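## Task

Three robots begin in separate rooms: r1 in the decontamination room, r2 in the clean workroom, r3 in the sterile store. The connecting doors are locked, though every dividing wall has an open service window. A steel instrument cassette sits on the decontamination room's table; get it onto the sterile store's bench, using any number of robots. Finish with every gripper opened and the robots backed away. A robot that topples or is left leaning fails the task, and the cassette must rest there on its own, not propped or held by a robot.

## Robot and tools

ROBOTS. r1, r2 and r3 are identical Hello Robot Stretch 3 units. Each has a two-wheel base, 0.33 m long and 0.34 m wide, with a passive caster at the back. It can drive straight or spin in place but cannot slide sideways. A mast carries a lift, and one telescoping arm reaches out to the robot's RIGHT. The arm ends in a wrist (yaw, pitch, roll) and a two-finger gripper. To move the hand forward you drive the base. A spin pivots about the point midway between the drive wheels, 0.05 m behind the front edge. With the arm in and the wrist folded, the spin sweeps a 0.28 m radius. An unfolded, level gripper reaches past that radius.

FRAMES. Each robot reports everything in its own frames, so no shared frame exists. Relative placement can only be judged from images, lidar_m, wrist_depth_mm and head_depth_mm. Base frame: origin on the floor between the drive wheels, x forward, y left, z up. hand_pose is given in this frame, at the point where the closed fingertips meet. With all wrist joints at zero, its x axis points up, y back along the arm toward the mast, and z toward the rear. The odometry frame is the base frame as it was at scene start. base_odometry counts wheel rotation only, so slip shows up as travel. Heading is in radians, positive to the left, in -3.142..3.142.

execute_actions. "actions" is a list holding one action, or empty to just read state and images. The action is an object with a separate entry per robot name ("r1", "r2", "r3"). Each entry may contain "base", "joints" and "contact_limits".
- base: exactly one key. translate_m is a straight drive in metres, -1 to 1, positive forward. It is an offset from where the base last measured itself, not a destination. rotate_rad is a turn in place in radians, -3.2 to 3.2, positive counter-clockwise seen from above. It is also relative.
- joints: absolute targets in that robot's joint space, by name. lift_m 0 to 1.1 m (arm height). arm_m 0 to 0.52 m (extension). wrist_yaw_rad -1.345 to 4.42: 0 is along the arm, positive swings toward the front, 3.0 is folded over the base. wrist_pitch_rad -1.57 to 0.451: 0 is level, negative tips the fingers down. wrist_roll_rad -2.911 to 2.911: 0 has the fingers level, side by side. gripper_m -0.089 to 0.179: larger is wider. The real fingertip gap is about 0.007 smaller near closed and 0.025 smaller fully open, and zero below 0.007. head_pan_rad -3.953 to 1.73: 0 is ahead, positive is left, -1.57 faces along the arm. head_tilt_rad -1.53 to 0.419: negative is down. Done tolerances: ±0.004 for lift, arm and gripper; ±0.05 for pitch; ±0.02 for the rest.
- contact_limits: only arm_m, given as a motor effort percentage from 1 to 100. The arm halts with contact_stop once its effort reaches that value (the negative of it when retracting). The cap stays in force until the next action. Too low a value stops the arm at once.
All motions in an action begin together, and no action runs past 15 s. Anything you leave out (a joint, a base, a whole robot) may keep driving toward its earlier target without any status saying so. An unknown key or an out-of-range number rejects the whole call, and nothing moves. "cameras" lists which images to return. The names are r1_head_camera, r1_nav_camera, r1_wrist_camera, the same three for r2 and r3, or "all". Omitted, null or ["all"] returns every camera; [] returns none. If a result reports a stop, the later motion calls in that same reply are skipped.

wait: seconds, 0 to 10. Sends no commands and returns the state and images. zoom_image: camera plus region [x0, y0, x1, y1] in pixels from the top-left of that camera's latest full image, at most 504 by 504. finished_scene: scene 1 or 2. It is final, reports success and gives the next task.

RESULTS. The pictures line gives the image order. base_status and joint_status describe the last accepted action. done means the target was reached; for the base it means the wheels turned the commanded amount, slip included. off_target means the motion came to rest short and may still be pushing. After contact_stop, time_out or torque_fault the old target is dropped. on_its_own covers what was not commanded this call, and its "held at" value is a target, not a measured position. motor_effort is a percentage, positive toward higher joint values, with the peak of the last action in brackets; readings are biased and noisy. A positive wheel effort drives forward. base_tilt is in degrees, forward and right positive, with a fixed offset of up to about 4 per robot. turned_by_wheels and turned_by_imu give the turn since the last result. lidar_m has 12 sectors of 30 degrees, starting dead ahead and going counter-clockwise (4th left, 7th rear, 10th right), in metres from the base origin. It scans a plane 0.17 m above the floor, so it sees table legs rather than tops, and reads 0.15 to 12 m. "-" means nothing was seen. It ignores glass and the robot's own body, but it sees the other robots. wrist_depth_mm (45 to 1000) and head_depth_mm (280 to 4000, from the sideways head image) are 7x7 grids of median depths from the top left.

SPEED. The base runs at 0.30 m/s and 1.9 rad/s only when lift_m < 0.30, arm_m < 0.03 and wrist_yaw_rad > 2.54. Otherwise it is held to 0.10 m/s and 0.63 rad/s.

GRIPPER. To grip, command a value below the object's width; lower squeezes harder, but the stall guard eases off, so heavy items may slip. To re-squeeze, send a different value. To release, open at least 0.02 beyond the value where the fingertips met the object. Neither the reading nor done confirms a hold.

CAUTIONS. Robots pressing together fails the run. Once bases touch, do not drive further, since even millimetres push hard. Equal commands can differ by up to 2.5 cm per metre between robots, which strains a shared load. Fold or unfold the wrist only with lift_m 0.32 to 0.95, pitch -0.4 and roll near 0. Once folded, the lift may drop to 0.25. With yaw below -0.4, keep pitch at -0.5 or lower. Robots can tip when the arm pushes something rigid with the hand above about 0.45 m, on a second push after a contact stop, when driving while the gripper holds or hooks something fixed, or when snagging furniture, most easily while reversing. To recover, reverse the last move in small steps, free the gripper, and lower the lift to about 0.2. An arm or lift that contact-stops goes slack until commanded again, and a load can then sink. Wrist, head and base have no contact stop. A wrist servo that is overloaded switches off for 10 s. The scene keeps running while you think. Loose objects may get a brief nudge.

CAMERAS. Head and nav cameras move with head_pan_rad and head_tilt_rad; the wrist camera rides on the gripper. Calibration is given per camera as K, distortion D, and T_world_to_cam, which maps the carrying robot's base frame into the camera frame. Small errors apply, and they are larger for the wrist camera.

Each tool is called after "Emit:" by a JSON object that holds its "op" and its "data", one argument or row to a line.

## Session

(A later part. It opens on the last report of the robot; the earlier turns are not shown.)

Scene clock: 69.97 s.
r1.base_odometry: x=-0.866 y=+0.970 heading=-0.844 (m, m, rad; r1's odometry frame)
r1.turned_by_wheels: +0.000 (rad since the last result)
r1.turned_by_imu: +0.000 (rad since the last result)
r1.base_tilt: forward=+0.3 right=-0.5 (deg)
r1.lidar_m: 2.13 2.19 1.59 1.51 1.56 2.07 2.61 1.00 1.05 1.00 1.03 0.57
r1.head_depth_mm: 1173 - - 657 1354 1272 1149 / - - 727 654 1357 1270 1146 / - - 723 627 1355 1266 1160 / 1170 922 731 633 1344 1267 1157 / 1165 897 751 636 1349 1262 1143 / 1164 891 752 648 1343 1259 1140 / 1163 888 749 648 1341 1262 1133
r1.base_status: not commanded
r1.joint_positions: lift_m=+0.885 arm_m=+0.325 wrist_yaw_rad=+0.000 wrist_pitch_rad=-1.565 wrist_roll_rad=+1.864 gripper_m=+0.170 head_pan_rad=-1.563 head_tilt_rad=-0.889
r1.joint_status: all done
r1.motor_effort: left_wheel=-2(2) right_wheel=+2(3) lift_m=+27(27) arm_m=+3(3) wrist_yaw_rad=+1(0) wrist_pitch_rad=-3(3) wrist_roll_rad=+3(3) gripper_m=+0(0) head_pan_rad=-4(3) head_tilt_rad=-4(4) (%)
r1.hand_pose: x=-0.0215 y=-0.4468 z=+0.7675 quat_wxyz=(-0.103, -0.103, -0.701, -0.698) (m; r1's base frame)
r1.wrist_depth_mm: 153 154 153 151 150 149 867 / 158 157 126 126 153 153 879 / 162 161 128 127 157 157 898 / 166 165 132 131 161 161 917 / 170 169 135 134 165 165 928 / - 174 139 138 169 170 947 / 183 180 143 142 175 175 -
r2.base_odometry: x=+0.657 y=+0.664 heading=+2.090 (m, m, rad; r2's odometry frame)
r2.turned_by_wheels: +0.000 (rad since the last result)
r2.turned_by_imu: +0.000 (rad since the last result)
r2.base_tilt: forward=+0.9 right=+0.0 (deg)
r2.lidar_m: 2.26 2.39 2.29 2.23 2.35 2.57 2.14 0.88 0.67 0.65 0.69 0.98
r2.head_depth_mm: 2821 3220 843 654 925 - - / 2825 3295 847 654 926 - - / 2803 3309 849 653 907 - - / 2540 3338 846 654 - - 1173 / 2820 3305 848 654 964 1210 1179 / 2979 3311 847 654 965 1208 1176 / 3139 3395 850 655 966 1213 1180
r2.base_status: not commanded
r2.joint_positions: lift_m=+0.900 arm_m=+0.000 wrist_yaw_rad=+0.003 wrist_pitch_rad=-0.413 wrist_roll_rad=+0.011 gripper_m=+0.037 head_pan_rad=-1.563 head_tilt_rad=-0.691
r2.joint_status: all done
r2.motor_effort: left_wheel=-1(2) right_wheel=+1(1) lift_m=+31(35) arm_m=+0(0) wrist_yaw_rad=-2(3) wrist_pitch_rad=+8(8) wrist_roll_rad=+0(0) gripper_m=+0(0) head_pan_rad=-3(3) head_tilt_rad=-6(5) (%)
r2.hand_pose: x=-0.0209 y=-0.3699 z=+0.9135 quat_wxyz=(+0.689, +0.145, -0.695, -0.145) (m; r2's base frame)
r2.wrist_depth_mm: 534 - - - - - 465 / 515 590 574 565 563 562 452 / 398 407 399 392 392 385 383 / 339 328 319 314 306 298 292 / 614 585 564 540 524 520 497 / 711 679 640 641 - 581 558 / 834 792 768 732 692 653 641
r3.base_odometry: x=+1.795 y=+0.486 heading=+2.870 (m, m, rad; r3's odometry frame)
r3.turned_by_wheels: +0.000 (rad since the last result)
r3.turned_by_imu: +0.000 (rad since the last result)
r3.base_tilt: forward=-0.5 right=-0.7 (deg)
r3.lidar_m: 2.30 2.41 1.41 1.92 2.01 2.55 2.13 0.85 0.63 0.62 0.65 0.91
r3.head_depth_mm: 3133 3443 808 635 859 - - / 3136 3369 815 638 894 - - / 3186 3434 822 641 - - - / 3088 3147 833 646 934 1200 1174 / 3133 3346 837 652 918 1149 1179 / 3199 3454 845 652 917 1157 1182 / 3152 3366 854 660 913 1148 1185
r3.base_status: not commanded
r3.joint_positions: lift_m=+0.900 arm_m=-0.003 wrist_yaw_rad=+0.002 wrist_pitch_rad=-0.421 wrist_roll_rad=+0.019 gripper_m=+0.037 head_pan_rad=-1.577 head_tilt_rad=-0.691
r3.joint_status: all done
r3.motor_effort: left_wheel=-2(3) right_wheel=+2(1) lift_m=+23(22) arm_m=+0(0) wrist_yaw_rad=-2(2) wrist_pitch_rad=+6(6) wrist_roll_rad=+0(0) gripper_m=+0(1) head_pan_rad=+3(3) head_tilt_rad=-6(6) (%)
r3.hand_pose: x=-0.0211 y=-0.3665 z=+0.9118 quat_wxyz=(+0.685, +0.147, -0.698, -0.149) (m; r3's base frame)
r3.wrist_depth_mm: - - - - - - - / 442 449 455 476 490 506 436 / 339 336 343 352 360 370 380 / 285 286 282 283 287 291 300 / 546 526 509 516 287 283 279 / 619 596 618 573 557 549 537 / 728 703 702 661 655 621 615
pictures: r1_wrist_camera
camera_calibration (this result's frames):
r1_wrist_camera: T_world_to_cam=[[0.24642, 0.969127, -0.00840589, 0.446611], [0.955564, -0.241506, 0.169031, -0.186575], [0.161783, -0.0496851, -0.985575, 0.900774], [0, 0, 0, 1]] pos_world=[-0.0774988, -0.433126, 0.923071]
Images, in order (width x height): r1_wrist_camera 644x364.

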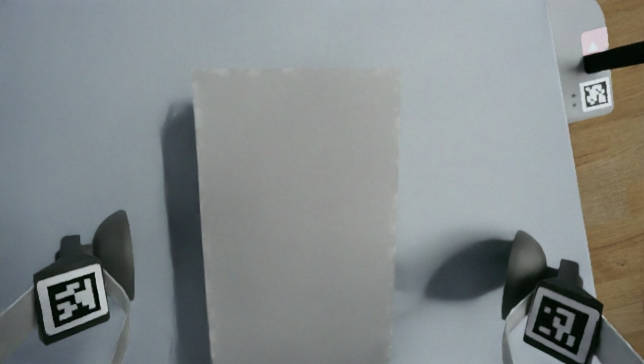

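Emit:
{"op": "execute_actions", "data": {
  "actions": [
    {"r1":{"joints":{"gripper_m":0.03}},"r2":{"joints":{"lift_m":1.1,"wrist_pitch_rad":-1.57,"wrist_roll_rad":1.57,"gripper_m":0.17}},"r3":{"joints":{"lift_m":1.1,"wrist_pitch_rad":-1.57,"wrist_roll_rad":1.57,"gripper_m":0.17}}}
  ],
  "cameras": []
}}

Emit:
{"op": "execute_actions", "data": {
  "actions": [
    {"r1":{"joints":{"lift_m":1.08,"arm_m":0.0,"wrist_roll_rad":1.57}}}
  ],
  "cameras": []
}}

Emit:
{"op": "execute_actions", "data": {
  "actions": [
    {"r1":{"base":{"rotate_rad":1.57}}}
  ],
  "cameras": ["r1_head_camera"]
}}

Emit:
{"op": "execute_actions", "data": {
  "actions": [
    {"r1":{"base":{"translate_m":0.88}}}
  ],
  "cameras": []
}}

Emit:
{"op": "execute_actions", "data": {
  "actions": [
    {"r1":{"base":{"rotate_rad":1.57}}}
  ],
  "cameras": ["r1_head_camera","r2_head_camera"]
}}

Scene clock: 78.10 s.
r1.base_odometry: x=-0.866 y=+0.970 heading=-0.844 (m, m, rad; r1's odometry frame)
r1.turned_by_wheels: +0.000 (rad since the last result)
r1.turned_by_imu: +0.006 (rad since the last result)
r1.base_tilt: forward=+0.0 right=-1.1 (deg)
r1.lidar_m: 2.13 2.19 1.59 1.51 1.56 2.08 2.61 0.99 1.04 1.00 1.03 0.57
r1.head_depth_mm: 1177 - - 661 1365 1274 1151 / - 848 742 660 1362 1277 1149 / - - 733 630 1358 1272 1163 / 1175 940 747 628 1354 1273 1164 / 1197 911 764 641 1353 1261 1147 / 1195 910 762 656 1347 1266 1143 / 1194 910 761 656 1347 1264 1142
r1.base_status: not commanded
r1.joint_positions: lift_m=+0.886 arm_m=+0.325 wrist_yaw_rad=-0.002 wrist_pitch_rad=-1.585 wrist_roll_rad=+1.870 gripper_m=+0.035 head_pan_rad=-1.563 head_tilt_rad=-0.889
r1.joint_status: gripper_m off_target (ended at +0.035, target +0.030)
r1.on_its_own: lift_m is at rest, and its effort (-4) is outside its rest range (+1 to +81)
r1.motor_effort: left_wheel=+0(2) right_wheel=+1(2) lift_m=-4(26) arm_m=-2(3) wrist_yaw_rad=+2(3) wrist_pitch_rad=+6(7) wrist_roll_rad=+0(2) gripper_m=-29(100) head_pan_rad=-4(4) head_tilt_rad=-4(4) (%)
r1.hand_pose: x=-0.0214 y=-0.4421 z=+0.7693 quat_wxyz=(-0.105, -0.107, -0.694, -0.704) (m; r1's base frame)
r1.wrist_depth_mm: 161 160 160 158 158 158 859 / 164 165 163 160 161 162 891 / 169 170 166 134 134 168 890 / 174 174 171 137 139 171 929 / 180 179 143 143 141 174 957 / 186 185 148 147 147 181 981 / 190 191 188 151 185 188 -
r2.base_odometry: x=+0.657 y=+0.664 heading=+2.090 (m, m, rad; r2's odometry frame)
r2.turned_by_wheels: +0.000 (rad since the last result)
r2.turned_by_imu: +0.000 (rad since the last result)
r2.base_tilt: forward=+0.6 right=+0.0 (deg)
r2.lidar_m: 2.25 2.39 2.27 2.23 2.35 2.56 2.14 0.88 0.67 0.65 0.68 0.98
r2.head_depth_mm: - - - - - 1251 1174 / - - - - - - - / - - - - - - - / 2380 3307 847 654 - - 1156 / 2847 3251 851 653 - - 1156 / 2985 3342 851 655 963 1210 1174 / 3099 3368 846 656 964 1216 1178
r2.base_status: not commanded
r2.joint_positions: lift_m=+1.100 arm_m=+0.000 wrist_yaw_rad=+0.003 wrist_pitch_rad=-1.544 wrist_roll_rad=+1.563 gripper_m=+0.170 head_pan_rad=-1.563 head_tilt_rad=-0.691
r2.joint_status: all done
joint sent to its limit — the command would take r2.wrist_pitch_rad past its lower limit, so that joint was sent only as far as its limit.
r2.motor_effort: left_wheel=-2(1) right_wheel=+1(1) lift_m=+31(34) arm_m=+0(0) wrist_yaw_rad=-2(2) wrist_pitch_rad=-5(6) wrist_roll_rad=+3(3) gripper_m=+1(89) head_pan_rad=-3(3) head_tilt_rad=-6(6) (%)
r2.hand_pose: x=-0.0216 y=-0.1273 z=+0.9817 quat_wxyz=(+0.004, +0.003, -0.716, -0.698) (m; r2's base frame)
r2.wrist_depth_mm: 599 863 - - - - - / 614 872 - - - - - / 613 882 - - - - - / 634 923 - - - - - / 638 - - - - - - / 630 - - - - - - / 714 - - - - - -
r3.base_odometry: x=+1.795 y=+0.486 heading=+2.870 (m, m, rad; r3's odometry frame)
r3.turned_by_wheels: +0.000 (rad since the last result)
r3.turned_by_imu: +0.001 (rad since the last result)
r3.base_tilt: forward=-0.5 right=-0.8 (deg)
r3.lidar_m: 2.30 2.41 1.41 1.92 2.01 2.55 2.13 0.84 0.63 0.62 0.65 0.91
r3.head_depth_mm: - - - - - - 1153 / - - - - - - - / - - - - - - 1128 / 3225 3384 831 658 - - 1165 / 3169 3335 838 651 - - 1172 / 3131 3426 845 655 914 1147 1180 / 3148 3376 854 659 913 1149 1186
r3.base_status: not commanded
r3.joint_positions: lift_m=+1.099 arm_m=-0.003 wrist_yaw_rad=+0.002 wrist_pitch_rad=-1.559 wrist_roll_rad=+1.564 gripper_m=+0.170 head_pan_rad=-1.577 head_tilt_rad=-0.691
r3.joint_status: all done
joint sent to its limit — the command would take r3.wrist_pitch_rad past its lower limit, so that joint was sent only as far as its limit.
r3.motor_effort: left_wheel=-2(3) right_wheel=+0(1) lift_m=+23(23) arm_m=+0(0) wrist_yaw_rad=-3(3) wrist_pitch_rad=-3(8) wrist_roll_rad=+4(3) gripper_m=-1(97) head_pan_rad=+3(3) head_tilt_rad=-5(6) (%)
r3.hand_pose: x=-0.0216 y=-0.1210 z=+0.9815 quat_wxyz=(+0.003, +0.003, -0.711, -0.703) (m; r3's base frame)
r3.wrist_depth_mm: 598 888 - - - - - / 617 907 - - - - - / 629 925 - - - - - / 651 990 - - - - - / 610 - - - - - - / - - - - - - - / 707 - - - - - -
pictures: none
No camera images: the call's "cameras" was empty. Leave "cameras" out to get every camera's image.

Scene clock: 81.70 s.
r1.base_odometry: x=-0.866 y=+0.970 heading=-0.844 (m, m, rad; r1's odometry frame)
r1.turned_by_wheels: +0.000 (rad since the last result)
r1.turned_by_imu: -0.008 (rad since the last result)
r1.base_tilt: forward=+0.4 right=-0.5 (deg)
r1.lidar_m: 2.13 2.18 1.59 1.52 1.56 2.07 2.61 0.99 1.05 1.00 1.03 0.57
r1.head_depth_mm: - - - - 1404 - 1128 / - - - - - - 1114 / - - - - - - - / 1167 911 755 - - 292 - / 1164 894 762 - - 304 294 / 1166 891 750 650 1344 317 299 / 1166 889 748 646 1342 1223 1091
r1.base_status: not commanded
r1.joint_positions: lift_m=+1.080 arm_m=+0.001 wrist_yaw_rad=+0.000 wrist_pitch_rad=-1.563 wrist_roll_rad=+1.574 gripper_m=+0.038 head_pan_rad=-1.564 head_tilt_rad=-0.890
r1.joint_status: all done
joint sent to its limit — the command would take r1.arm_m past its lower limit, so that joint was sent only as far as its limit.
r1.on_its_own: gripper_m is held at +0.037, not at your +0.030, by its stall guard, which is not easing now
r1.motor_effort: left_wheel=+0(10) right_wheel=+1(13) lift_m=+37(39) arm_m=-4(6) wrist_yaw_rad=+0(26) wrist_pitch_rad=-4(6) wrist_roll_rad=-2(30) gripper_m=-20(29) head_pan_rad=-3(3) head_tilt_rad=-3(4) (%)
r1.hand_pose: x=-0.0215 y=-0.1240 z=+0.9621 quat_wxyz=(-0.001, -0.001, -0.710, -0.705) (m; r1's base frame)
r1.wrist_depth_mm: 339 357 - - - - - / 354 358 104 107 110 - - / 361 363 101 100 99 - - / 369 363 112 109 109 - - / 378 378 122 121 122 - - / 387 389 136 135 133 - - / 400 404 163 153 - - -
r2.base_odometry: x=+0.657 y=+0.664 heading=+2.090 (m, m, rad; r2's odometry frame)
r2.turned_by_wheels: +0.000 (rad since the last result)
r2.turned_by_imu: +0.000 (rad since the last result)
r2.base_tilt: forward=+0.9 right=+0.0 (deg)
r2.lidar_m: 2.25 2.39 2.28 2.23 2.35 2.55 2.14 0.88 0.67 0.65 0.69 0.97
r2.head_depth_mm: - - - - - 1245 1173 / - - - - - - - / - - - - - - - / 1987 3278 849 654 - - 1151 / 2849 3250 849 653 - - 1152 / 2969 3342 848 655 964 1210 1172 / 3098 3325 849 656 970 1218 1176
r2.base_status: not commanded
r2.joint_positions: lift_m=+1.100 arm_m=+0.000 wrist_yaw_rad=+0.003 wrist_pitch_rad=-1.544 wrist_roll_rad=+1.563 gripper_m=+0.170 head_pan_rad=-1.563 head_tilt_rad=-0.691
r2.joint_status: not commanded
r2.motor_effort: left_wheel=-2(0) right_wheel=+1(1) lift_m=+32(32) arm_m=+0(0) wrist_yaw_rad=-2(2) wrist_pitch_rad=-5(5) wrist_roll_rad=+3(3) gripper_m=+1(1) head_pan_rad=-3(3) head_tilt_rad=-5(6) (%)
r2.hand_pose: x=-0.0216 y=-0.1273 z=+0.9817 quat_wxyz=(+0.004, +0.003, -0.716, -0.698) (m; r2's base frame)
r2.wrist_depth_mm: 604 856 - - - - - / 626 894 - - - - - / 615 892 - - - - - / 647 904 - - - - - / 652 - - - - - - / 622 - - - - - - / 692 - - - - - -
r3.base_odometry: x=+1.795 y=+0.486 heading=+2.870 (m, m, rad; r3's odometry frame)
r3.turned_by_wheels: +0.000 (rad since the last result)
r3.turned_by_imu: +0.000 (rad since the last result)
r3.base_tilt: forward=-0.6 right=-0.8 (deg)
r3.lidar_m: 2.30 2.41 1.40 1.92 2.01 2.54 2.13 0.84 0.63 0.62 0.65 0.91
r3.head_depth_mm: - - - - - - 1159 / - - - - - - - / - - - - - - 1131 / 3152 3371 833 658 - - 1159 / 3109 3416 835 651 - - 1180 / 3154 3440 844 657 913 1155 1182 / 3112 3412 855 660 916 1149 1187
r3.base_status: not commanded
r3.joint_positions: lift_m=+1.099 arm_m=-0.003 wrist_yaw_rad=+0.002 wrist_pitch_rad=-1.559 wrist_roll_rad=+1.564 gripper_m=+0.170 head_pan_rad=-1.577 head_tilt_rad=-0.691
r3.joint_status: not commanded
r3.motor_effort: left_wheel=-2(2) right_wheel=+1(1) lift_m=+22(23) arm_m=+0(0) wrist_yaw_rad=-2(1) wrist_pitch_rad=-3(2) wrist_roll_rad=+4(4) gripper_m=+0(1) head_pan_rad=+3(2) head_tilt_rad=-6(5) (%)
r3.hand_pose: x=-0.0216 y=-0.1210 z=+0.9815 quat_wxyz=(+0.003, +0.003, -0.711, -0.703) (m; r3's base frame)
r3.wrist_depth_mm: 617 853 - - - - - / 629 887 - - - - - / 628 917 - - - - - / 650 954 - - - - - / 619 - - - - - - / - - - - - - - / 728 - - - - - -
pictures: none
No camera images: the call's "cameras" was empty. Leave "cameras" out to get every camera's image.

Scene clock: 85.13 s.
r1.base_odometry: x=-0.866 y=+0.970 heading=+0.726 (m, m, rad; r1's odometry frame)
r1.turned_by_wheels: +1.570 (rad since the last result)
r1.turned_by_imu: +1.580 (rad since the last result)
r1.base_tilt: forward=+0.4 right=-0.5 (deg)
r1.lidar_m: 1.51 1.56 2.07 2.60 1.90 1.04 1.00 1.03 0.57 2.13 2.19 1.59
r1.head_depth_mm: - - - - 999 - 1125 / - - - - - - 1117 / - - - - - - - / 2019 2240 1877 - - 291 - / 2043 2221 1898 - - 303 294 / 2048 2209 1863 1614 1405 316 299 / 2039 2201 1860 1595 1411 1225 1092
r1.base_status: done
r1.joint_positions: lift_m=+1.080 arm_m=+0.001 wrist_yaw_rad=+0.000 wrist_pitch_rad=-1.563 wrist_roll_rad=+1.574 gripper_m=+0.038 head_pan_rad=-1.564 head_tilt_rad=-0.890
r1.joint_status: not commanded
r1.on_its_own: gripper_m is held at +0.037, not at your +0.030, by its stall guard, which is not easing now
r1.motor_effort: left_wheel=-2(7) right_wheel=+2(5) lift_m=+37(37) arm_m=-4(4) wrist_yaw_rad=-1(0) wrist_pitch_rad=-3(3) wrist_roll_rad=-2(2) gripper_m=-19(20) head_pan_rad=-3(3) head_tilt_rad=-4(4) (%)
r1.hand_pose: x=-0.0215 y=-0.1240 z=+0.9621 quat_wxyz=(-0.001, -0.001, -0.710, -0.705) (m; r1's base frame)
r1.wrist_depth_mm: - - - - - - - / - - 105 108 110 - - / - - 101 100 99 - - / - - 113 109 108 - - / - - 122 121 121 - - / - - 136 136 134 - - / - - 164 153 - - -
r2.base_odometry: x=+0.657 y=+0.664 heading=+2.090 (m, m, rad; r2's odometry frame)
r2.turned_by_wheels: +0.000 (rad since the last result)
r2.turned_by_imu: +0.000 (rad since the last result)
r2.base_tilt: forward=+0.8 right=+0.1 (deg)
r2.lidar_m: 2.25 2.39 2.28 2.22 2.34 2.56 2.15 0.88 0.67 0.65 0.69 0.98
r2.head_depth_mm: - - - - - 1254 1181 / - - - - - - - / - - - - - - - / 2823 3280 848 655 - - 1146 / 2508 3329 850 654 - - 1151 / 2940 3275 848 654 967 1213 1178 / 3079 3387 853 656 969 1213 1178
r2.base_status: not commanded
r2.joint_positions: lift_m=+1.100 arm_m=+0.000 wrist_yaw_rad=+0.003 wrist_pitch_rad=-1.544 wrist_roll_rad=+1.563 gripper_m=+0.170 head_pan_rad=-1.563 head_tilt_rad=-0.691
r2.joint_status: not commanded
r2.motor_effort: left_wheel=-2(2) right_wheel=+1(1) lift_m=+32(32) arm_m=+0(0) wrist_yaw_rad=-3(2) wrist_pitch_rad=-5(5) wrist_roll_rad=+3(3) gripper_m=+1(1) head_pan_rad=-3(3) head_tilt_rad=-6(6) (%)
r2.hand_pose: x=-0.0216 y=-0.1273 z=+0.9817 quat_wxyz=(+0.004, +0.003, -0.716, -0.698) (m; r2's base frame)
r2.wrist_depth_mm: 596 864 - - - - - / 618 895 - - - - - / 616 895 - - - - - / 652 912 - - - - - / 632 987 - - - - - / 627 - - - - - - / 697 967 - - - - -
r3.base_odometry: x=+1.795 y=+0.486 heading=+2.870 (m, m, rad; r3's odometry frame)
r3.turned_by_wheels: +0.000 (rad since the last result)
r3.turned_by_imu: +0.000 (rad since the last result)
r3.base_tilt: forward=-0.4 right=-0.7 (deg)
r3.lidar_m: 2.30 2.41 1.40 1.91 2.01 2.54 2.14 0.84 0.63 0.62 0.65 0.91
r3.head_depth_mm: - - - - - - 1160 / - - - - - - - / - - - - - - 1126 / 3231 3340 833 656 - - 1166 / 3140 3407 833 654 - - 1177 / 3129 3428 844 655 914 1156 1185 / 3105 3389 849 661 912 1151 1192
r3.base_status: not commanded
r3.joint_positions: lift_m=+1.099 arm_m=-0.003 wrist_yaw_rad=+0.002 wrist_pitch_rad=-1.559 wrist_roll_rad=+1.564 gripper_m=+0.170 head_pan_rad=-1.577 head_tilt_rad=-0.691
r3.joint_status: not commanded
r3.motor_effort: left_wheel=-2(3) right_wheel=+1(1) lift_m=+23(23) arm_m=+0(1) wrist_yaw_rad=-2(3) wrist_pitch_rad=-2(3) wrist_roll_rad=+4(4) gripper_m=+0(0) head_pan_rad=+3(3) head_tilt_rad=-6(5) (%)
r3.hand_pose: x=-0.0216 y=-0.1210 z=+0.9815 quat_wxyz=(+0.003, +0.003, -0.711, -0.703) (m; r3's base frame)
r3.wrist_depth_mm: 602 873 - - - - - / 628 913 - - - - - / 631 942 - - - - - / 652 943 - - - - - / 616 - - - - - - / - - - - - - - / 701 - - - - - -
pictures: r1_head_camera (sideways: a quarter turn clockwise sets it upright)
camera_calibration (this result's frames):
r1_head_camera: T_world_to_cam=[[-0.0344669, 0.797212, -0.602715, 0.809609], [0.999323, 0.035253, -0.0105181, 0.0130567], [0.0128623, -0.602669, -0.797888, 0.99797], [0, 0, 0, 1]] pos_world=[0.00202061, -0.0444447, 1.28437]
Images, in order (width x height): r1_head_camera 896x504.

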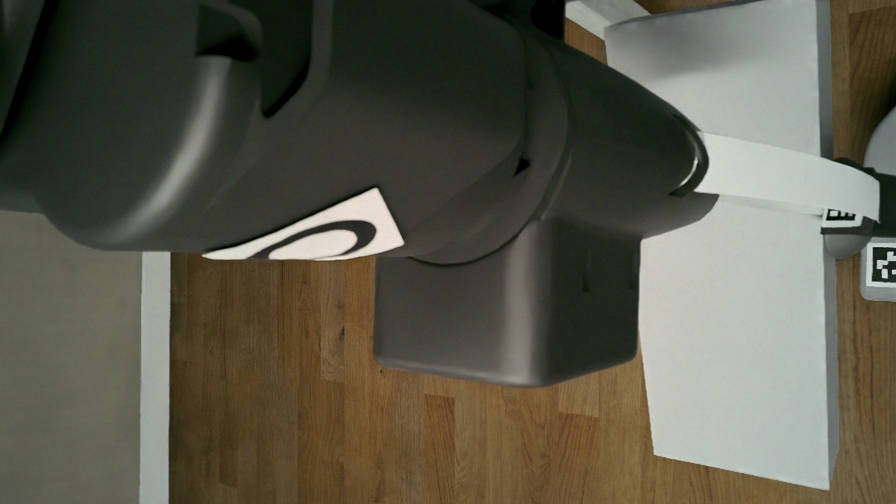

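Scene clock: 95.43 s.
r1.base_odometry: x=-0.208 y=+1.554 heading=+0.726 (m, m, rad; r1's odometry frame)
r1.turned_by_wheels: +0.000 (rad since the last result)
r1.turned_by_imu: +0.009 (rad since the last result)
r1.base_tilt: forward=+0.3 right=-0.5 (deg)
r1.lidar_m: 0.64 0.66 0.88 2.24 2.72 1.56 1.87 1.30 2.20 2.10 0.94 0.67
r1.head_depth_mm: - - - - 1405 - 1126 / - - - - - - 1116 / - - - - - - - / 1969 2191 1875 - - 292 - / 2027 2198 1891 - - 303 294 / 1998 2166 1868 1604 1401 316 299 / 1953 2109 1867 1604 1410 1220 1089
r1.base_status: done
r1.joint_positions: lift_m=+1.080 arm_m=+0.001 wrist_yaw_rad=+0.000 wrist_pitch_rad=-1.563 wrist_roll_rad=+1.574 gripper_m=+0.038 head_pan_rad=-1.564 head_tilt_rad=-0.890
r1.joint_status: not commanded
r1.on_its_own: gripper_m is held at +0.037, not at your +0.030, by its stall guard, which is not easing now
r1.motor_effort: left_wheel=-2(3) right_wheel=+2(6) lift_m=+37(37) arm_m=-4(4) wrist_yaw_rad=+0(0) wrist_pitch_rad=-4(3) wrist_roll_rad=-2(2) gripper_m=-21(20) head_pan_rad=-4(3) head_tilt_rad=-4(4) (%)
r1.hand_pose: x=-0.0215 y=-0.1240 z=+0.9621 quat_wxyz=(-0.001, -0.001, -0.710, -0.705) (m; r1's base frame)
r1.wrist_depth_mm: - - - - - - - / - - 105 107 110 - - / - - 101 100 99 - - / - - 112 109 109 - - / - - 122 121 122 - - / - - 136 135 133 - - / - - 164 153 - - -
r2.base_odometry: x=+0.657 y=+0.664 heading=+2.090 (m, m, rad; r2's odometry frame)
r2.turned_by_wheels: +0.000 (rad since the last result)
r2.turned_by_imu: +0.001 (rad since the last result)
r2.base_tilt: forward=+0.8 right=+0.0 (deg)
r2.lidar_m: 2.25 2.40 2.28 2.23 2.35 2.57 2.14 0.88 0.67 0.65 0.68 0.98
r2.head_depth_mm: - - - - - 1255 1175 / - - - - - - - / - - - - - - - / 2832 3278 850 654 - - 1154 / 2816 3297 849 654 - - 1145 / 2522 3239 851 655 967 1212 1174 / 3095 3406 849 655 966 1211 1173
r2.base_status: not commanded
r2.joint_positions: lift_m=+1.100 arm_m=+0.000 wrist_yaw_rad=+0.003 wrist_pitch_rad=-1.544 wrist_roll_rad=+1.563 gripper_m=+0.170 head_pan_rad=-1.563 head_tilt_rad=-0.691
r2.joint_status: not commanded
r2.motor_effort: left_wheel=-1(2) right_wheel=+1(1) lift_m=+32(32) arm_m=+0(0) wrist_yaw_rad=-1(2) wrist_pitch_rad=-5(5) wrist_roll_rad=+3(3) gripper_m=+2(1) head_pan_rad=-3(3) head_tilt_rad=-6(6) (%)
r2.hand_pose: x=-0.0216 y=-0.1273 z=+0.9817 quat_wxyz=(+0.004, +0.003, -0.716, -0.698) (m; r2's base frame)
r2.wrist_depth_mm: 602 856 - - - - - / 607 893 - - - - - / 624 929 - - - - - / 642 927 - - - - - / 638 - - - - - - / 627 - - - - - - / 702 - - - - - -
r3.base_odometry: x=+1.795 y=+0.486 heading=+2.870 (m, m, rad; r3's odometry frame)
r3.turned_by_wheels: +0.000 (rad since the last result)
r3.turned_by_imu: +0.001 (rad since the last result)
r3.base_tilt: forward=-0.3 right=-0.7 (deg)
r3.lidar_m: 2.30 2.41 1.41 1.92 2.01 2.55 2.13 0.84 0.63 0.62 0.65 0.91
r3.head_depth_mm: - - - - - - 1157 / - - - - - - - / - - - - - - 1129 / 3170 3336 830 658 - - 1164 / 3110 3454 839 651 - - 1180 / 3123 3383 848 655 914 1155 1182 / 3133 3372 852 659 913 1145 1189
r3.base_status: not commanded
r3.joint_positions: lift_m=+1.099 arm_m=-0.003 wrist_yaw_rad=+0.002 wrist_pitch_rad=-1.559 wrist_roll_rad=+1.564 gripper_m=+0.170 head_pan_rad=-1.577 head_tilt_rad=-0.691
r3.joint_status: not commanded
r3.motor_effort: left_wheel=-2(2) right_wheel=+1(1) lift_m=+23(23) arm_m=+0(0) wrist_yaw_rad=-2(2) wrist_pitch_rad=-2(3) wrist_roll_rad=+3(4) gripper_m=+0(0) head_pan_rad=+3(2) head_tilt_rad=-6(5) (%)
r3.hand_pose: x=-0.0216 y=-0.1210 z=+0.9815 quat_wxyz=(+0.003, +0.003, -0.711, -0.703) (m; r3's base frame)
r3.wrist_depth_mm: 609 875 - - - - - / 622 901 - - - - - / 627 915 - - - - - / 662 - - - - - - / 616 - - - - - - / - - - - - - - / 720 - - - - - -
pictures: none
No camera images: the call's "cameras" was empty. Leave "cameras" out to get every camera's image.

Scene clock: 98.87 s.
r1.base_odometry: x=-0.208 y=+1.554 heading=+2.296 (m, m, rad; r1's odometry frame)
r1.turned_by_wheels: +1.570 (rad since the last result)
r1.turned_by_imu: +1.580 (rad since the last result)
r1.base_tilt: forward=+0.4 right=-0.5 (deg)
r1.lidar_m: 2.23 2.71 1.56 1.87 1.92 2.20 2.09 0.94 0.67 0.64 0.66 0.88
r1.head_depth_mm: - - - - 1354 - 1125 / - - - - - - 1117 / - - - - - - - / 2889 731 634 - - 292 - / 2744 718 626 - - 303 293 / 1410 718 632 1005 1332 316 299 / 2746 714 629 1005 1311 1220 1089
r1.base_status: done
r1.joint_positions: lift_m=+1.080 arm_m=+0.001 wrist_yaw_rad=+0.000 wrist_pitch_rad=-1.563 wrist_roll_rad=+1.574 gripper_m=+0.038 head_pan_rad=-1.564 head_tilt_rad=-0.890
r1.joint_status: not commanded
r1.on_its_own: gripper_m is held at +0.037, not at your +0.030, by its stall guard, which is not easing now
r1.motor_effort: left_wheel=-1(6) right_wheel=+2(5) lift_m=+37(37) arm_m=-4(4) wrist_yaw_rad=+0(0) wrist_pitch_rad=-4(3) wrist_roll_rad=-2(2) gripper_m=-21(21) head_pan_rad=-4(4) head_tilt_rad=-4(4) (%)
r1.hand_pose: x=-0.0215 y=-0.1240 z=+0.9621 quat_wxyz=(-0.001, -0.001, -0.710, -0.705) (m; r1's base frame)
r1.wrist_depth_mm: 639 898 - - - - - / 651 905 105 107 110 - - / 642 911 101 100 99 - - / 626 928 112 110 108 - - / 638 975 122 121 122 - - / 644 851 136 135 133 - - / 638 - 163 152 - - -
r2.base_odometry: x=+0.657 y=+0.664 heading=+2.090 (m, m, rad; r2's odometry frame)
r2.turned_by_wheels: +0.000 (rad since the last result)
r2.turned_by_imu: +0.000 (rad since the last result)
r2.base_tilt: forward=+0.7 right=+0.3 (deg)
r2.lidar_m: 2.25 2.40 2.28 2.23 2.34 2.56 2.15 0.88 0.67 0.65 0.69 0.98
r2.head_depth_mm: - - - - - 1246 1173 / - - - - - - - / - - - - - - - / 2826 3290 848 655 - - 1150 / 2303 3191 848 655 - - 1151 / 2944 3298 849 656 963 1207 1176 / 3140 3379 849 654 974 1212 1180
r2.base_status: not commanded
r2.joint_positions: lift_m=+1.100 arm_m=+0.000 wrist_yaw_rad=+0.003 wrist_pitch_rad=-1.544 wrist_roll_rad=+1.563 gripper_m=+0.170 head_pan_rad=-1.563 head_tilt_rad=-0.691
r2.joint_status: not commanded
r2.motor_effort: left_wheel=-2(1) right_wheel=+2(1) lift_m=+32(32) arm_m=+0(0) wrist_yaw_rad=-2(1) wrist_pitch_rad=-5(5) wrist_roll_rad=+2(3) gripper_m=+0(1) head_pan_rad=-3(3) head_tilt_rad=-5(6) (%)
r2.hand_pose: x=-0.0216 y=-0.1273 z=+0.9817 quat_wxyz=(+0.004, +0.003, -0.716, -0.698) (m; r2's base frame)
r2.wrist_depth_mm: 615 848 - - - - - / 617 875 - - - - - / 622 898 - - - - - / 641 922 - - - - - / 652 - - - - - - / 628 - - - - - - / 709 993 - - - - -
r3.base_odometry: x=+1.795 y=+0.486 heading=+2.870 (m, m, rad; r3's odometry frame)
r3.turned_by_wheels: +0.000 (rad since the last result)
r3.turned_by_imu: +0.000 (rad since the last result)
r3.base_tilt: forward=-0.5 right=-0.8 (deg)
r3.lidar_m: 2.30 2.41 1.40 1.91 2.01 2.55 2.14 0.84 0.63 0.62 0.65 0.91
r3.head_depth_mm: - - - - - - 1159 / - - - - - - - / - - - - - - 1133 / 3142 3372 830 658 - - 1163 / 3161 3317 837 652 - - 1179 / 3135 3377 843 655 915 1152 1186 / 3112 3349 851 660 916 1151 1189
r3.base_status: not commanded
r3.joint_positions: lift_m=+1.099 arm_m=-0.003 wrist_yaw_rad=+0.002 wrist_pitch_rad=-1.559 wrist_roll_rad=+1.564 gripper_m=+0.170 head_pan_rad=-1.577 head_tilt_rad=-0.691
r3.joint_status: not commanded
r3.motor_effort: left_wheel=-3(2) right_wheel=+1(1) lift_m=+23(23) arm_m=+0(0) wrist_yaw_rad=-3(3) wrist_pitch_rad=-3(2) wrist_roll_rad=+4(4) gripper_m=+0(0) head_pan_rad=+2(2) head_tilt_rad=-6(5) (%)
r3.hand_pose: x=-0.0216 y=-0.1210 z=+0.9815 quat_wxyz=(+0.003, +0.003, -0.711, -0.703) (m; r3's base frame)
r3.wrist_depth_mm: 604 862 - - - - - / 623 879 - - - - - / 629 939 - - - - - / 656 967 - - - - - / 619 - - - - - - / - - - - - - - / 711 - - - - - -
pictures: r1_head_camera (sideways: a quarter turn clockwise sets it upright), r2_head_camera (sideways: a quarter turn clockwise sets it upright)
camera_calibration (this result's frames):
r1_head_camera: T_world_to_cam=[[-0.0344667, 0.797212, -0.602715, 0.809609], [0.999323, 0.0352528, -0.0105181, 0.0130567], [0.0128622, -0.602669, -0.797888, 0.99797], [0, 0, 0, 1]] pos_world=[0.0020206, -0.0444447, 1.28437]
r2_head_camera: T_world_to_cam=[[0.0448441, 0.636225, -0.7702, 1.02029], [0.99814, -0.0604141, 0.00821054, -0.0201233], [-0.0413071, -0.769135, -0.63775, 0.787385], [0, 0, 0, 1]] pos_world=[0.00685664, -0.0447424, 1.28815]
Images, in order (width x height): r1_head_camera 896x504, r2_head_camera 896x504.

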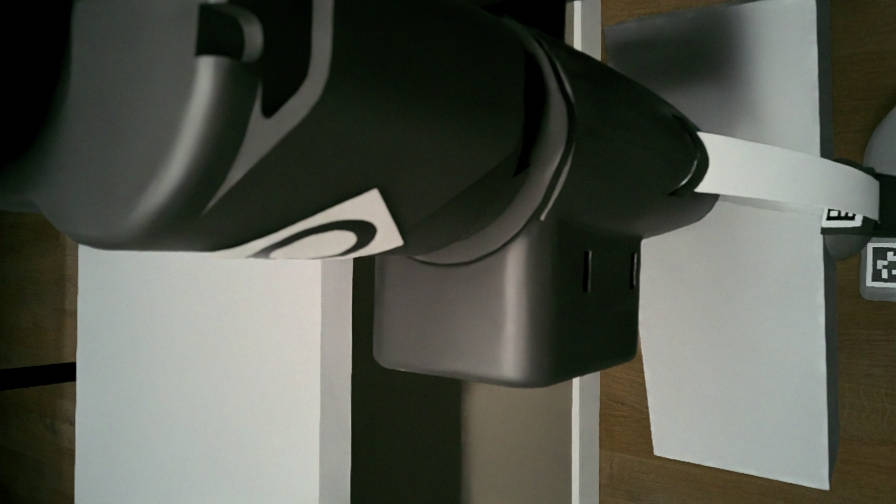

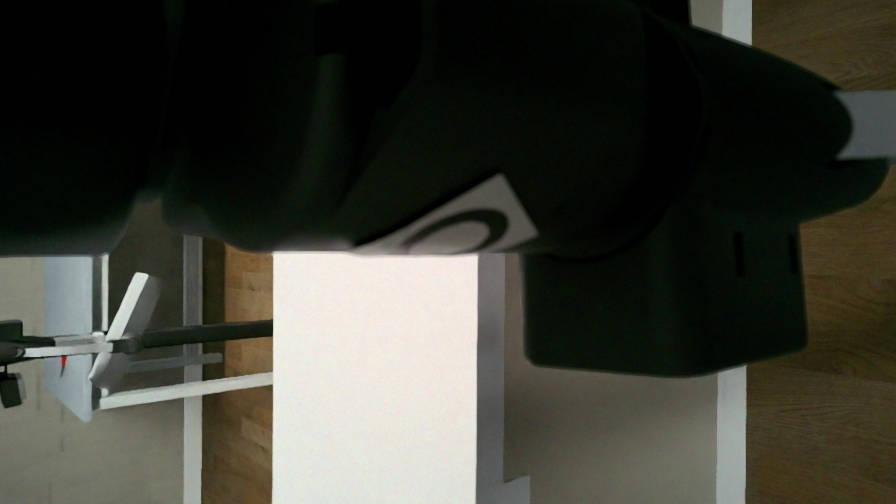

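Emit:
{"op": "execute_actions", "data": {
  "actions": [
    {"r1":{"base":{"rotate_rad":-1.57},"joints":{"lift_m":1.1}},"r2":{"base":{"rotate_rad":-1.57}},"r3":{"base":{"rotate_rad":-1.57}}}
  ],
  "cameras": []
}}

Emit:
{"op": "execute_actions", "data": {
  "actions": [
    {"r1":{"base":{"translate_m":0.22}},"r2":{"base":{"translate_m":0.22}},"r3":{"base":{"translate_m":0.2}}}
  ],
  "cameras": []
}}

Emit:
{"op": "execute_actions", "data": {
  "actions": [
    {"r1":{"base":{"rotate_rad":1.57}},"r2":{"base":{"rotate_rad":1.57}},"r3":{"base":{"rotate_rad":1.57}}}
  ],
  "cameras": []
}}

Emit:
{"op": "execute_actions", "data": {
  "actions": [
    {"r1":{"joints":{"arm_m":0.36}}}
  ],
  "cameras": ["r1_head_camera","r2_head_camera","r2_nav_camera"]
}}

Scene clock: 107.80 s.
r1.base_odometry: x=-0.208 y=+1.554 heading=+0.726 (m, m, rad; r1's odometry frame)
r1.turned_by_wheels: -1.570 (rad since the last result)
r1.turned_by_imu: -1.580 (rad since the last result)
r1.base_tilt: forward=+0.4 right=-0.6 (deg)
r1.lidar_m: 0.64 0.66 0.88 2.23 2.71 1.56 1.87 1.30 2.20 2.10 0.94 0.67
r1.head_depth_mm: - - - - 1446 - 1118 / - - - - - - 1126 / - - - - - - - / 2008 2193 - - - 286 - / 2013 2185 1968 - 839 291 1125 / 1989 2168 1909 1627 1388 298 1106 / 1956 2098 1857 1609 1410 317 1093
r1.base_status: done
r1.joint_positions: lift_m=+1.097 arm_m=+0.001 wrist_yaw_rad=+0.000 wrist_pitch_rad=-1.563 wrist_roll_rad=+1.574 gripper_m=+0.038 head_pan_rad=-1.564 head_tilt_rad=-0.890
r1.joint_status: all done
joint sent to its limit — the command would take r1.lift_m past its upper limit, so that joint was sent only as far as its limit.
r1.on_its_own: gripper_m is held at +0.037, not at your +0.030, by its stall guard, which is not easing now
r1.motor_effort: left_wheel=+2(8) right_wheel=-2(4) lift_m=+37(39) arm_m=-4(4) wrist_yaw_rad=-1(1) wrist_pitch_rad=-4(3) wrist_roll_rad=-2(2) gripper_m=-20(21) head_pan_rad=-3(3) head_tilt_rad=-3(4) (%)
r1.hand_pose: x=-0.0215 y=-0.1240 z=+0.9791 quat_wxyz=(-0.001, -0.001, -0.710, -0.705) (m; r1's base frame)
r1.wrist_depth_mm: - - - - - - - / - - 105 107 111 - - / - - 101 100 99 - - / - - 112 109 109 - - / - - 122 121 122 - - / - - 137 135 133 - - / - - 164 153 - - -
r2.base_odometry: x=+0.657 y=+0.664 heading=+0.520 (m, m, rad; r2's odometry frame)
r2.turned_by_wheels: -1.570 (rad since the last result)
r2.turned_by_imu: -1.594 (rad since the last result)
r2.base_tilt: forward=+0.8 right=+0.1 (deg)
r2.lidar_m: 0.65 0.68 0.96 2.25 2.39 2.28 2.23 2.33 2.57 2.22 0.89 0.67
r2.head_depth_mm: - - - - - 1296 1177 / - - - - - - - / - - - - - - - / 2152 2372 2553 1958 - - 1152 / 2139 2409 2552 1975 - - 1152 / 2164 2385 2436 1970 1599 1357 1177 / 1932 1927 1925 1854 1609 1357 1172
r2.base_status: done
r2.joint_positions: lift_m=+1.100 arm_m=+0.000 wrist_yaw_rad=+0.003 wrist_pitch_rad=-1.544 wrist_roll_rad=+1.563 gripper_m=+0.170 head_pan_rad=-1.563 head_tilt_rad=-0.691
r2.joint_status: not commanded
r2.motor_effort: left_wheel=+2(7) right_wheel=-2(4) lift_m=+31(31) arm_m=+0(0) wrist_yaw_rad=-2(2) wrist_pitch_rad=-5(5) wrist_roll_rad=+3(3) gripper_m=+2(0) head_pan_rad=-3(3) head_tilt_rad=-6(6) (%)
r2.hand_pose: x=-0.0216 y=-0.1273 z=+0.9817 quat_wxyz=(+0.004, +0.003, -0.716, -0.698) (m; r2's base frame)
r2.wrist_depth_mm: - - - - - - - / - - - - - - - / - - - - - - - / - - - - - - - / - - - - - - - / - - - - - - - / - - - - - - -
r3.base_odometry: x=+1.795 y=+0.486 heading=+1.300 (m, m, rad; r3's odometry frame)
r3.turned_by_wheels: -1.570 (rad since the last result)
r3.turned_by_imu: -1.594 (rad since the last result)
r3.base_tilt: forward=-0.4 right=-0.6 (deg)
r3.lidar_m: 0.62 0.65 0.90 2.30 2.40 1.41 1.92 1.48 2.56 2.15 0.84 0.63
r3.head_depth_mm: - - - - - - 1157 / - - - - - - - / - - - - - - 1127 / 2185 2382 2541 1999 - - 1160 / 2143 2387 2530 1968 - - 1178 / 2103 2395 2440 1974 1624 1371 1184 / 1877 1846 1820 1780 1596 1373 1187
r3.base_status: done
r3.joint_positions: lift_m=+1.099 arm_m=-0.003 wrist_yaw_rad=+0.002 wrist_pitch_rad=-1.559 wrist_roll_rad=+1.564 gripper_m=+0.170 head_pan_rad=-1.577 head_tilt_rad=-0.691
r3.joint_status: not commanded
r3.motor_effort: left_wheel=+3(9) right_wheel=-3(6) lift_m=+23(23) arm_m=+0(0) wrist_yaw_rad=-2(2) wrist_pitch_rad=-2(3) wrist_roll_rad=+4(4) gripper_m=+0(0) head_pan_rad=+2(2) head_tilt_rad=-5(6) (%)
r3.hand_pose: x=-0.0216 y=-0.1210 z=+0.9815 quat_wxyz=(+0.003, +0.003, -0.711, -0.703) (m; r3's base frame)
r3.wrist_depth_mm: - - - - - - - / - - - - - - - / - - - - - - - / - - - - - - - / - - - - - - - / - - - - - - - / 911 951 - - - - -
pictures: none
No camera images: the call's "cameras" was empty. Leave "cameras" out to get every camera's image.

Scene clock: 111.60 s.
r1.base_odometry: x=-0.044 y=+1.700 heading=+0.726 (m, m, rad; r1's odometry frame)
r1.turned_by_wheels: +0.000 (rad since the last result)
r1.turned_by_imu: +0.002 (rad since the last result)
r1.base_tilt: forward=+0.4 right=-0.6 (deg)
r1.lidar_m: 0.42 0.43 0.58 1.48 2.72 1.74 2.09 1.51 2.19 1.76 0.61 0.44
r1.head_depth_mm: - - - - 1439 - 1121 / - - - - - - 1128 / - - - - - - - / 2010 2184 - - - 286 - / 1976 2174 1957 - 837 291 1120 / 1957 2108 1855 1616 1393 298 1103 / 1388 1392 1401 1434 1366 317 1092
r1.base_status: done
r1.joint_positions: lift_m=+1.097 arm_m=+0.001 wrist_yaw_rad=+0.000 wrist_pitch_rad=-1.563 wrist_roll_rad=+1.574 gripper_m=+0.038 head_pan_rad=-1.564 head_tilt_rad=-0.890
r1.joint_status: not commanded
r1.on_its_own: gripper_m is held at +0.037, not at your +0.030, by its stall guard, which is not easing now
r1.motor_effort: left_wheel=+2(8) right_wheel=-2(3) lift_m=+36(37) arm_m=-4(4) wrist_yaw_rad=-1(0) wrist_pitch_rad=-3(3) wrist_roll_rad=-2(2) gripper_m=-21(21) head_pan_rad=-4(4) head_tilt_rad=-4(3) (%)
r1.hand_pose: x=-0.0215 y=-0.1240 z=+0.9791 quat_wxyz=(-0.001, -0.001, -0.710, -0.705) (m; r1's base frame)
r1.wrist_depth_mm: - - - - - - - / - - 105 107 110 - - / - - 101 100 99 - - / - - 113 109 108 - - / - - 123 121 122 - - / - - 136 135 134 - - / 826 809 164 153 757 823 837
r2.base_odometry: x=+0.848 y=+0.773 heading=+0.520 (m, m, rad; r2's odometry frame)
r2.turned_by_wheels: +0.000 (rad since the last result)
r2.turned_by_imu: +0.000 (rad since the last result)
r2.base_tilt: forward=+0.7 right=+0.0 (deg)
r2.lidar_m: 0.43 0.45 0.64 1.89 2.38 2.52 2.44 2.57 2.59 1.45 0.59 0.44
r2.head_depth_mm: - - - - - 1299 1179 / - - - - - - - / - - - - - - - / 2139 2361 2565 1964 - - 1153 / 2155 2390 2573 1951 - - 1155 / 1892 1887 1878 1813 1573 1352 1175 / 1271 1271 1262 1269 1260 1259 1154
r2.base_status: done
r2.joint_positions: lift_m=+1.100 arm_m=+0.000 wrist_yaw_rad=+0.003 wrist_pitch_rad=-1.544 wrist_roll_rad=+1.563 gripper_m=+0.170 head_pan_rad=-1.563 head_tilt_rad=-0.691
r2.joint_status: not commanded
r2.motor_effort: left_wheel=+2(7) right_wheel=-2(4) lift_m=+33(32) arm_m=+0(0) wrist_yaw_rad=-2(2) wrist_pitch_rad=-5(5) wrist_roll_rad=+3(3) gripper_m=+0(0) head_pan_rad=-3(3) head_tilt_rad=-6(6) (%)
r2.hand_pose: x=-0.0216 y=-0.1273 z=+0.9817 quat_wxyz=(+0.004, +0.003, -0.716, -0.698) (m; r2's base frame)
r2.wrist_depth_mm: - - - - - - - / - - - - - - - / - - - - - - - / - - - - - - - / - - - - - - - / 997 - - - - - - / 768 770 811 826 869 845 867
r3.base_odometry: x=+1.849 y=+0.679 heading=+1.300 (m, m, rad; r3's odometry frame)
r3.turned_by_wheels: +0.000 (rad since the last result)
r3.turned_by_imu: +0.000 (rad since the last result)
r3.base_tilt: forward=-0.6 right=-0.7 (deg)
r3.lidar_m: 0.41 0.44 0.61 1.76 2.40 1.58 2.12 1.66 2.55 1.45 0.57 0.43
r3.head_depth_mm: - - - - - - 1158 / - - - - - - - / - - - - - - 1128 / 2175 2396 2523 1984 - - 1167 / 2127 2439 2537 1968 - - 1181 / 1933 1864 1804 1753 1537 1357 1192 / 1279 1240 1225 1196 1173 1144 1109
r3.base_status: done
r3.joint_positions: lift_m=+1.099 arm_m=-0.003 wrist_yaw_rad=+0.002 wrist_pitch_rad=-1.559 wrist_roll_rad=+1.564 gripper_m=+0.170 head_pan_rad=-1.577 head_tilt_rad=-0.691
r3.joint_status: not commanded
r3.motor_effort: left_wheel=+2(11) right_wheel=-3(4) lift_m=+22(23) arm_m=+0(0) wrist_yaw_rad=-3(2) wrist_pitch_rad=-3(3) wrist_roll_rad=+3(3) gripper_m=+0(0) head_pan_rad=+3(2) head_tilt_rad=-6(5) (%)
r3.hand_pose: x=-0.0216 y=-0.1210 z=+0.9815 quat_wxyz=(+0.003, +0.003, -0.711, -0.703) (m; r3's base frame)
r3.wrist_depth_mm: - - - - - - - / - - - - - - - / - - - - - - - / - - - - - - - / - - - - - - - / - 875 943 969 - - - / 692 707 738 774 785 843 830
pictures: none
No camera images: the call's "cameras" was empty. Leave "cameras" out to get every camera's image.

Scene clock: 115.07 s.
r1.base_odometry: x=-0.044 y=+1.700 heading=+2.296 (m, m, rad; r1's odometry frame)
r1.turned_by_wheels: +1.570 (rad since the last result)
r1.turned_by_imu: +1.580 (rad since the last result)
r1.base_tilt: forward=+0.4 right=-0.5 (deg)
r1.lidar_m: 1.48 2.72 1.74 2.09 1.51 2.19 1.76 0.62 0.44 0.42 0.43 0.58
r1.head_depth_mm: - - - - 495 - 1122 / - - - - - - 1130 / - - - - - - - / 2753 1497 - - - 286 - / 2766 718 632 - 619 291 1124 / 2567 717 616 525 839 298 1106 / 2730 715 602 518 840 317 1091
r1.base_status: done
r1.joint_positions: lift_m=+1.097 arm_m=+0.001 wrist_yaw_rad=+0.000 wrist_pitch_rad=-1.563 wrist_roll_rad=+1.574 gripper_m=+0.038 head_pan_rad=-1.564 head_tilt_rad=-0.890
r1.joint_status: not commanded
r1.on_its_own: gripper_m is held at +0.037, not at your +0.030, by its stall guard, which is not easing now
r1.motor_effort: left_wheel=-1(5) right_wheel=+2(5) lift_m=+37(37) arm_m=-4(4) wrist_yaw_rad=+0(0) wrist_pitch_rad=-3(3) wrist_roll_rad=-2(2) gripper_m=-21(21) head_pan_rad=-3(4) head_tilt_rad=-4(4) (%)
r1.hand_pose: x=-0.0215 y=-0.1240 z=+0.9791 quat_wxyz=(-0.001, -0.001, -0.710, -0.705) (m; r1's base frame)
r1.wrist_depth_mm: 262 259 976 - - - - / 267 269 105 107 110 - - / 273 280 101 100 99 - - / 282 282 112 109 109 - - / 289 287 122 121 122 - - / 296 294 136 135 134 - - / 304 306 164 153 - - -
r2.base_odometry: x=+0.848 y=+0.773 heading=+2.090 (m, m, rad; r2's odometry frame)
r2.turned_by_wheels: +1.570 (rad since the last result)
r2.turned_by_imu: +1.594 (rad since the last result)
r2.base_tilt: forward=+0.9 right=-0.1 (deg)
r2.lidar_m: 1.96 2.39 2.52 2.45 2.58 2.58 1.42 0.58 0.44 0.43 0.45 0.64
r2.head_depth_mm: - - - - - 814 1013 / - - - - - - - / - - - - - - - / 2531 3143 2560 654 - - 1074 / 2546 3091 2460 655 - - 1076 / 694 804 2453 653 533 483 1030 / 2783 3165 2565 656 533 483 1033
r2.base_status: done
r2.joint_positions: lift_m=+1.100 arm_m=+0.000 wrist_yaw_rad=+0.003 wrist_pitch_rad=-1.544 wrist_roll_rad=+1.563 gripper_m=+0.170 head_pan_rad=-1.563 head_tilt_rad=-0.691
r2.joint_status: not commanded
r2.motor_effort: left_wheel=-1(6) right_wheel=+1(2) lift_m=+31(32) arm_m=+0(0) wrist_yaw_rad=-2(1) wrist_pitch_rad=-5(5) wrist_roll_rad=+3(3) gripper_m=+1(1) head_pan_rad=-2(3) head_tilt_rad=-5(6) (%)
r2.hand_pose: x=-0.0216 y=-0.1273 z=+0.9817 quat_wxyz=(+0.004, +0.003, -0.716, -0.698) (m; r2's base frame)
r2.wrist_depth_mm: 268 270 932 - - - - / 273 274 939 - - - - / 280 280 981 - - - - / 287 289 - - - - - / 295 297 - - - - - / 303 325 - - - - - / 312 310 - - - - -
r3.base_odometry: x=+1.849 y=+0.679 heading=+2.870 (m, m, rad; r3's odometry frame)
r3.turned_by_wheels: +1.570 (rad since the last result)
r3.turned_by_imu: +1.595 (rad since the last result)
r3.base_tilt: forward=-0.4 right=-0.7 (deg)
r3.lidar_m: 1.77 2.41 1.58 2.11 2.22 2.56 1.44 0.57 0.43 0.42 0.44 0.61
r3.head_depth_mm: - - - - - - 1031 / - - - - - - - / - - - - - - 1097 / 3024 3194 2533 659 - - 1038 / 2935 3241 2536 651 - - 1017 / 2983 3208 2537 655 535 473 1007 / 2936 3230 2613 659 537 476 1009
r3.base_status: done
r3.joint_positions: lift_m=+1.099 arm_m=-0.003 wrist_yaw_rad=+0.002 wrist_pitch_rad=-1.559 wrist_roll_rad=+1.564 gripper_m=+0.170 head_pan_rad=-1.577 head_tilt_rad=-0.691
r3.joint_status: not commanded
r3.motor_effort: left_wheel=-2(10) right_wheel=+2(5) lift_m=+23(23) arm_m=+0(0) wrist_yaw_rad=-1(2) wrist_pitch_rad=-2(3) wrist_roll_rad=+3(3) gripper_m=+0(1) head_pan_rad=+3(3) head_tilt_rad=-5(6) (%)
r3.hand_pose: x=-0.0216 y=-0.1210 z=+0.9815 quat_wxyz=(+0.003, +0.003, -0.711, -0.703) (m; r3's base frame)
r3.wrist_depth_mm: 259 261 986 - - - - / 265 269 - - - - - / 274 276 - - - - - / 284 284 - - - - - / 289 312 - - - - - / - 311 - - - - - / 307 316 - - - - -
pictures: none
No camera images: the call's "cameras" was empty. Leave "cameras" out to get every camera's image.

Scene clock: 118.90 s.
r1.base_odometry: x=-0.044 y=+1.700 heading=+2.296 (m, m, rad; r1's odometry frame)
r1.turned_by_wheels: +0.000 (rad since the last result)
r1.turned_by_imu: +0.000 (rad since the last result)
r1.base_tilt: forward=+0.4 right=-0.5 (deg)
r1.lidar_m: 1.48 2.72 1.74 2.09 1.50 2.19 1.76 0.62 0.44 0.42 0.43 0.58
r1.head_depth_mm: 2815 727 611 526 505 1205 1148 / 2775 670 610 526 843 1203 1146 / 2739 473 608 524 842 1199 1158 / 2752 496 599 523 840 1200 1159 / 2725 526 591 521 840 1198 1145 / 2548 717 602 520 841 1197 1134 / 2735 713 602 518 843 1195 1136
r1.base_status: not commanded
r1.joint_positions: lift_m=+1.097 arm_m=+0.360 wrist_yaw_rad=+0.000 wrist_pitch_rad=-1.563 wrist_roll_rad=+1.574 gripper_m=+0.038 head_pan_rad=-1.564 head_tilt_rad=-0.890
r1.joint_status: all done
r1.on_its_own: gripper_m is held at +0.037, not at your +0.030, by its stall guard, which is not easing now
r1.motor_effort: left_wheel=-2(2) right_wheel=+2(2) lift_m=+37(37) arm_m=+4(4) wrist_yaw_rad=+0(0) wrist_pitch_rad=-4(4) wrist_roll_rad=-2(2) gripper_m=-20(20) head_pan_rad=-3(3) head_tilt_rad=-3(4) (%)
r1.hand_pose: x=-0.0215 y=-0.4823 z=+0.9791 quat_wxyz=(-0.001, -0.002, -0.710, -0.705) (m; r1's base frame)
r1.wrist_depth_mm: 260 259 256 254 251 251 250 / 267 262 105 107 112 259 257 / - 272 101 100 99 262 264 / - 277 113 109 108 268 - / - 288 122 121 122 278 - / 737 293 136 135 133 282 - / - 303 163 153 293 292 -
r2.base_odometry: x=+0.848 y=+0.773 heading=+2.090 (m, m, rad; r2's odometry frame)
r2.turned_by_wheels: +0.000 (rad since the last result)
r2.turned_by_imu: +0.000 (rad since the last result)
r2.base_tilt: forward=+0.7 right=+0.1 (deg)
r2.lidar_m: 1.95 2.39 2.51 2.45 2.58 2.58 1.41 0.58 0.44 0.43 0.45 0.64
r2.head_depth_mm: - - - - - 814 1009 / - - - - - - - / - - - - - - - / 2537 3127 2568 654 - - 1075 / 2514 3177 2461 614 - - 1071 / 2125 2436 2457 596 533 482 1029 / 2824 452 537 618 533 482 1036
r2.base_status: not commanded
r2.joint_positions: lift_m=+1.100 arm_m=+0.000 wrist_yaw_rad=+0.003 wrist_pitch_rad=-1.544 wrist_roll_rad=+1.563 gripper_m=+0.170 head_pan_rad=-1.563 head_tilt_rad=-0.691
r2.joint_status: not commanded
r2.motor_effort: left_wheel=-1(3) right_wheel=+1(1) lift_m=+32(32) arm_m=+0(0) wrist_yaw_rad=-2(1) wrist_pitch_rad=-5(5) wrist_roll_rad=+3(2) gripper_m=+0(1) head_pan_rad=-3(3) head_tilt_rad=-5(6) (%)
r2.hand_pose: x=-0.0216 y=-0.1273 z=+0.9817 quat_wxyz=(+0.004, +0.003, -0.716, -0.698) (m; r2's base frame)
r2.wrist_depth_mm: 267 268 914 - - - - / 275 274 925 - - - - / 279 281 974 - - - - / 288 289 - - - - - / 298 297 - - - - - / 305 325 - - - - - / 314 313 - - - - -
r3.base_odometry: x=+1.849 y=+0.679 heading=+2.870 (m, m, rad; r3's odometry frame)
r3.turned_by_wheels: +0.000 (rad since the last result)
r3.turned_by_imu: +0.000 (rad since the last result)
r3.base_tilt: forward=-0.5 right=-0.7 (deg)
r3.lidar_m: 1.77 2.40 1.59 2.12 2.22 2.55 1.44 0.57 0.43 0.42 0.43 0.61
r3.head_depth_mm: - - - - - - 1031 / - - - - - - - / - - - - - - 1096 / 3012 3152 2517 657 - - 1040 / 2954 3227 2543 651 - - 1017 / 2987 3194 2556 654 535 473 1010 / 2983 3280 2599 660 539 475 1003
r3.base_status: not commanded
r3.joint_positions: lift_m=+1.099 arm_m=-0.003 wrist_yaw_rad=+0.002 wrist_pitch_rad=-1.559 wrist_roll_rad=+1.564 gripper_m=+0.170 head_pan_rad=-1.577 head_tilt_rad=-0.691
r3.joint_status: not commanded
r3.motor_effort: left_wheel=-3(3) right_wheel=+2(2) lift_m=+23(23) arm_m=-1(1) wrist_yaw_rad=-2(2) wrist_pitch_rad=-3(3) wrist_roll_rad=+4(4) gripper_m=-1(0) head_pan_rad=+3(3) head_tilt_rad=-6(5) (%)
r3.hand_pose: x=-0.0216 y=-0.1210 z=+0.9815 quat_wxyz=(+0.003, +0.003, -0.711, -0.703) (m; r3's base frame)
r3.wrist_depth_mm: 255 259 965 - - - - / 264 271 - - - - - / 273 277 - - - - - / 283 284 - - - - - / 290 314 - - - - - / - 312 - - - - - / 311 315 - - - - -
pictures: r1_head_camera (sideways: a quarter turn clockwise sets it upright), r2_head_camera (sideways: a quarter turn clockwise sets it upright), r2_nav_camera (sideways: a quarter turn counterclockwise sets it upright)
camera_calibration (this result's frames):
r1_head_camera: T_world_to_cam=[[-0.0344668, 0.797212, -0.602715, 0.809609], [0.999323, 0.0352529, -0.0105181, 0.0130567], [0.0128623, -0.602669, -0.797888, 0.99797], [0, 0, 0, 1]] pos_world=[0.00202061, -0.0444447, 1.28437]
r2_head_camera: T_world_to_cam=[[0.044864, 0.636451, -0.770012, 1.02004], [0.998138, -0.0604504, 0.0081904, -0.0200971], [-0.0413347, -0.768945, -0.637977, 0.787681], [0, 0, 0, 1]] pos_world=[0.00685509, -0.0447384, 1.28813]
r2_nav_camera: T_world_to_cam=[[-0.0309978, -0.595471, 0.802779, -0.996277], [-0.999513, 0.0213577, -0.022752, 0.0869905], [-0.00359734, -0.803093, -0.595843, 0.736534], [0, 0, 0, 1]] pos_world=[0.0587153, -0.0036056, 1.24063]
Images, in order (width x height): r1_head_camera 896x504, r2_head_camera 896x504, r2_nav_camera 672x504.

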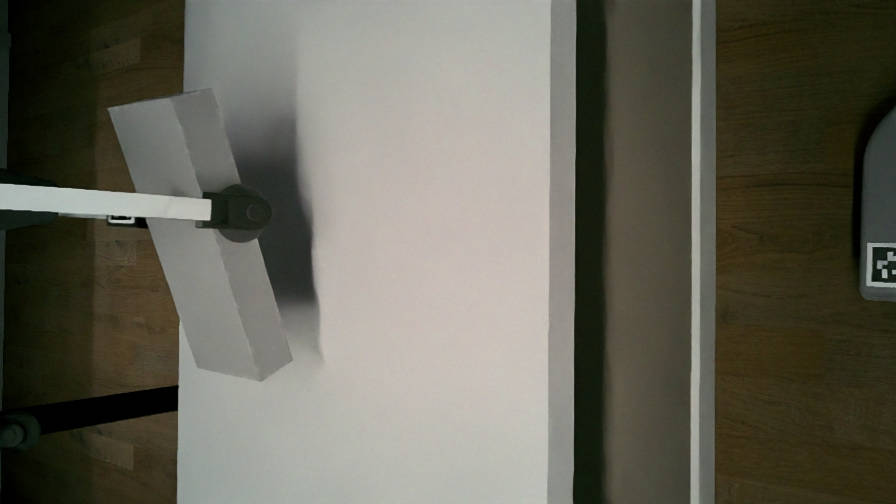

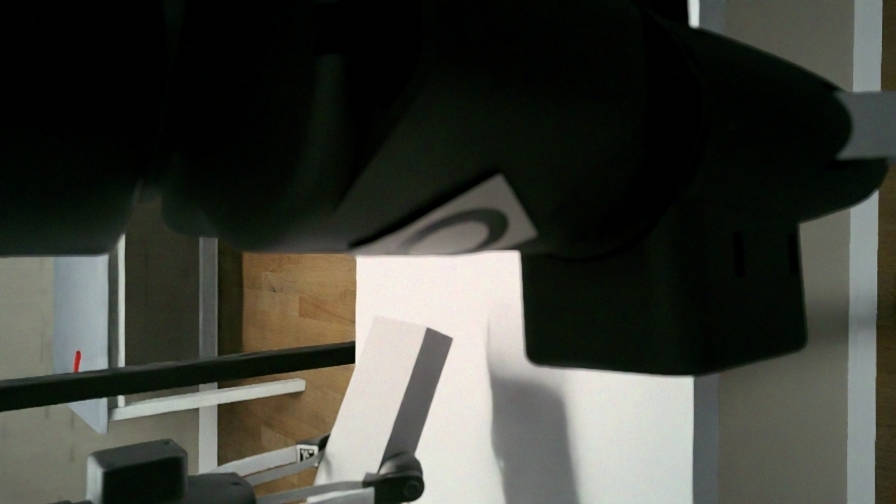

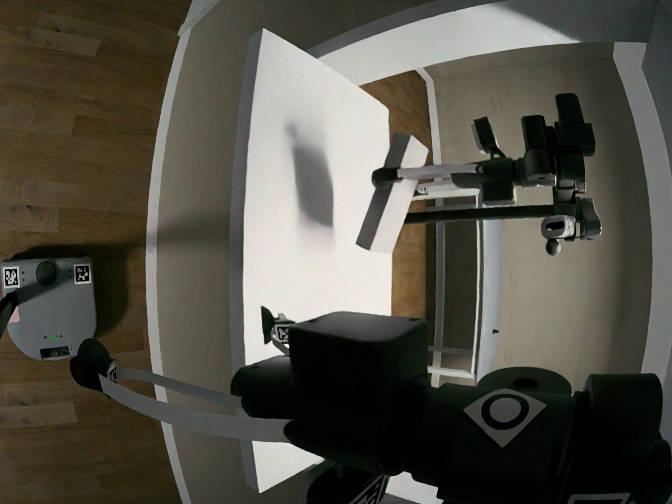

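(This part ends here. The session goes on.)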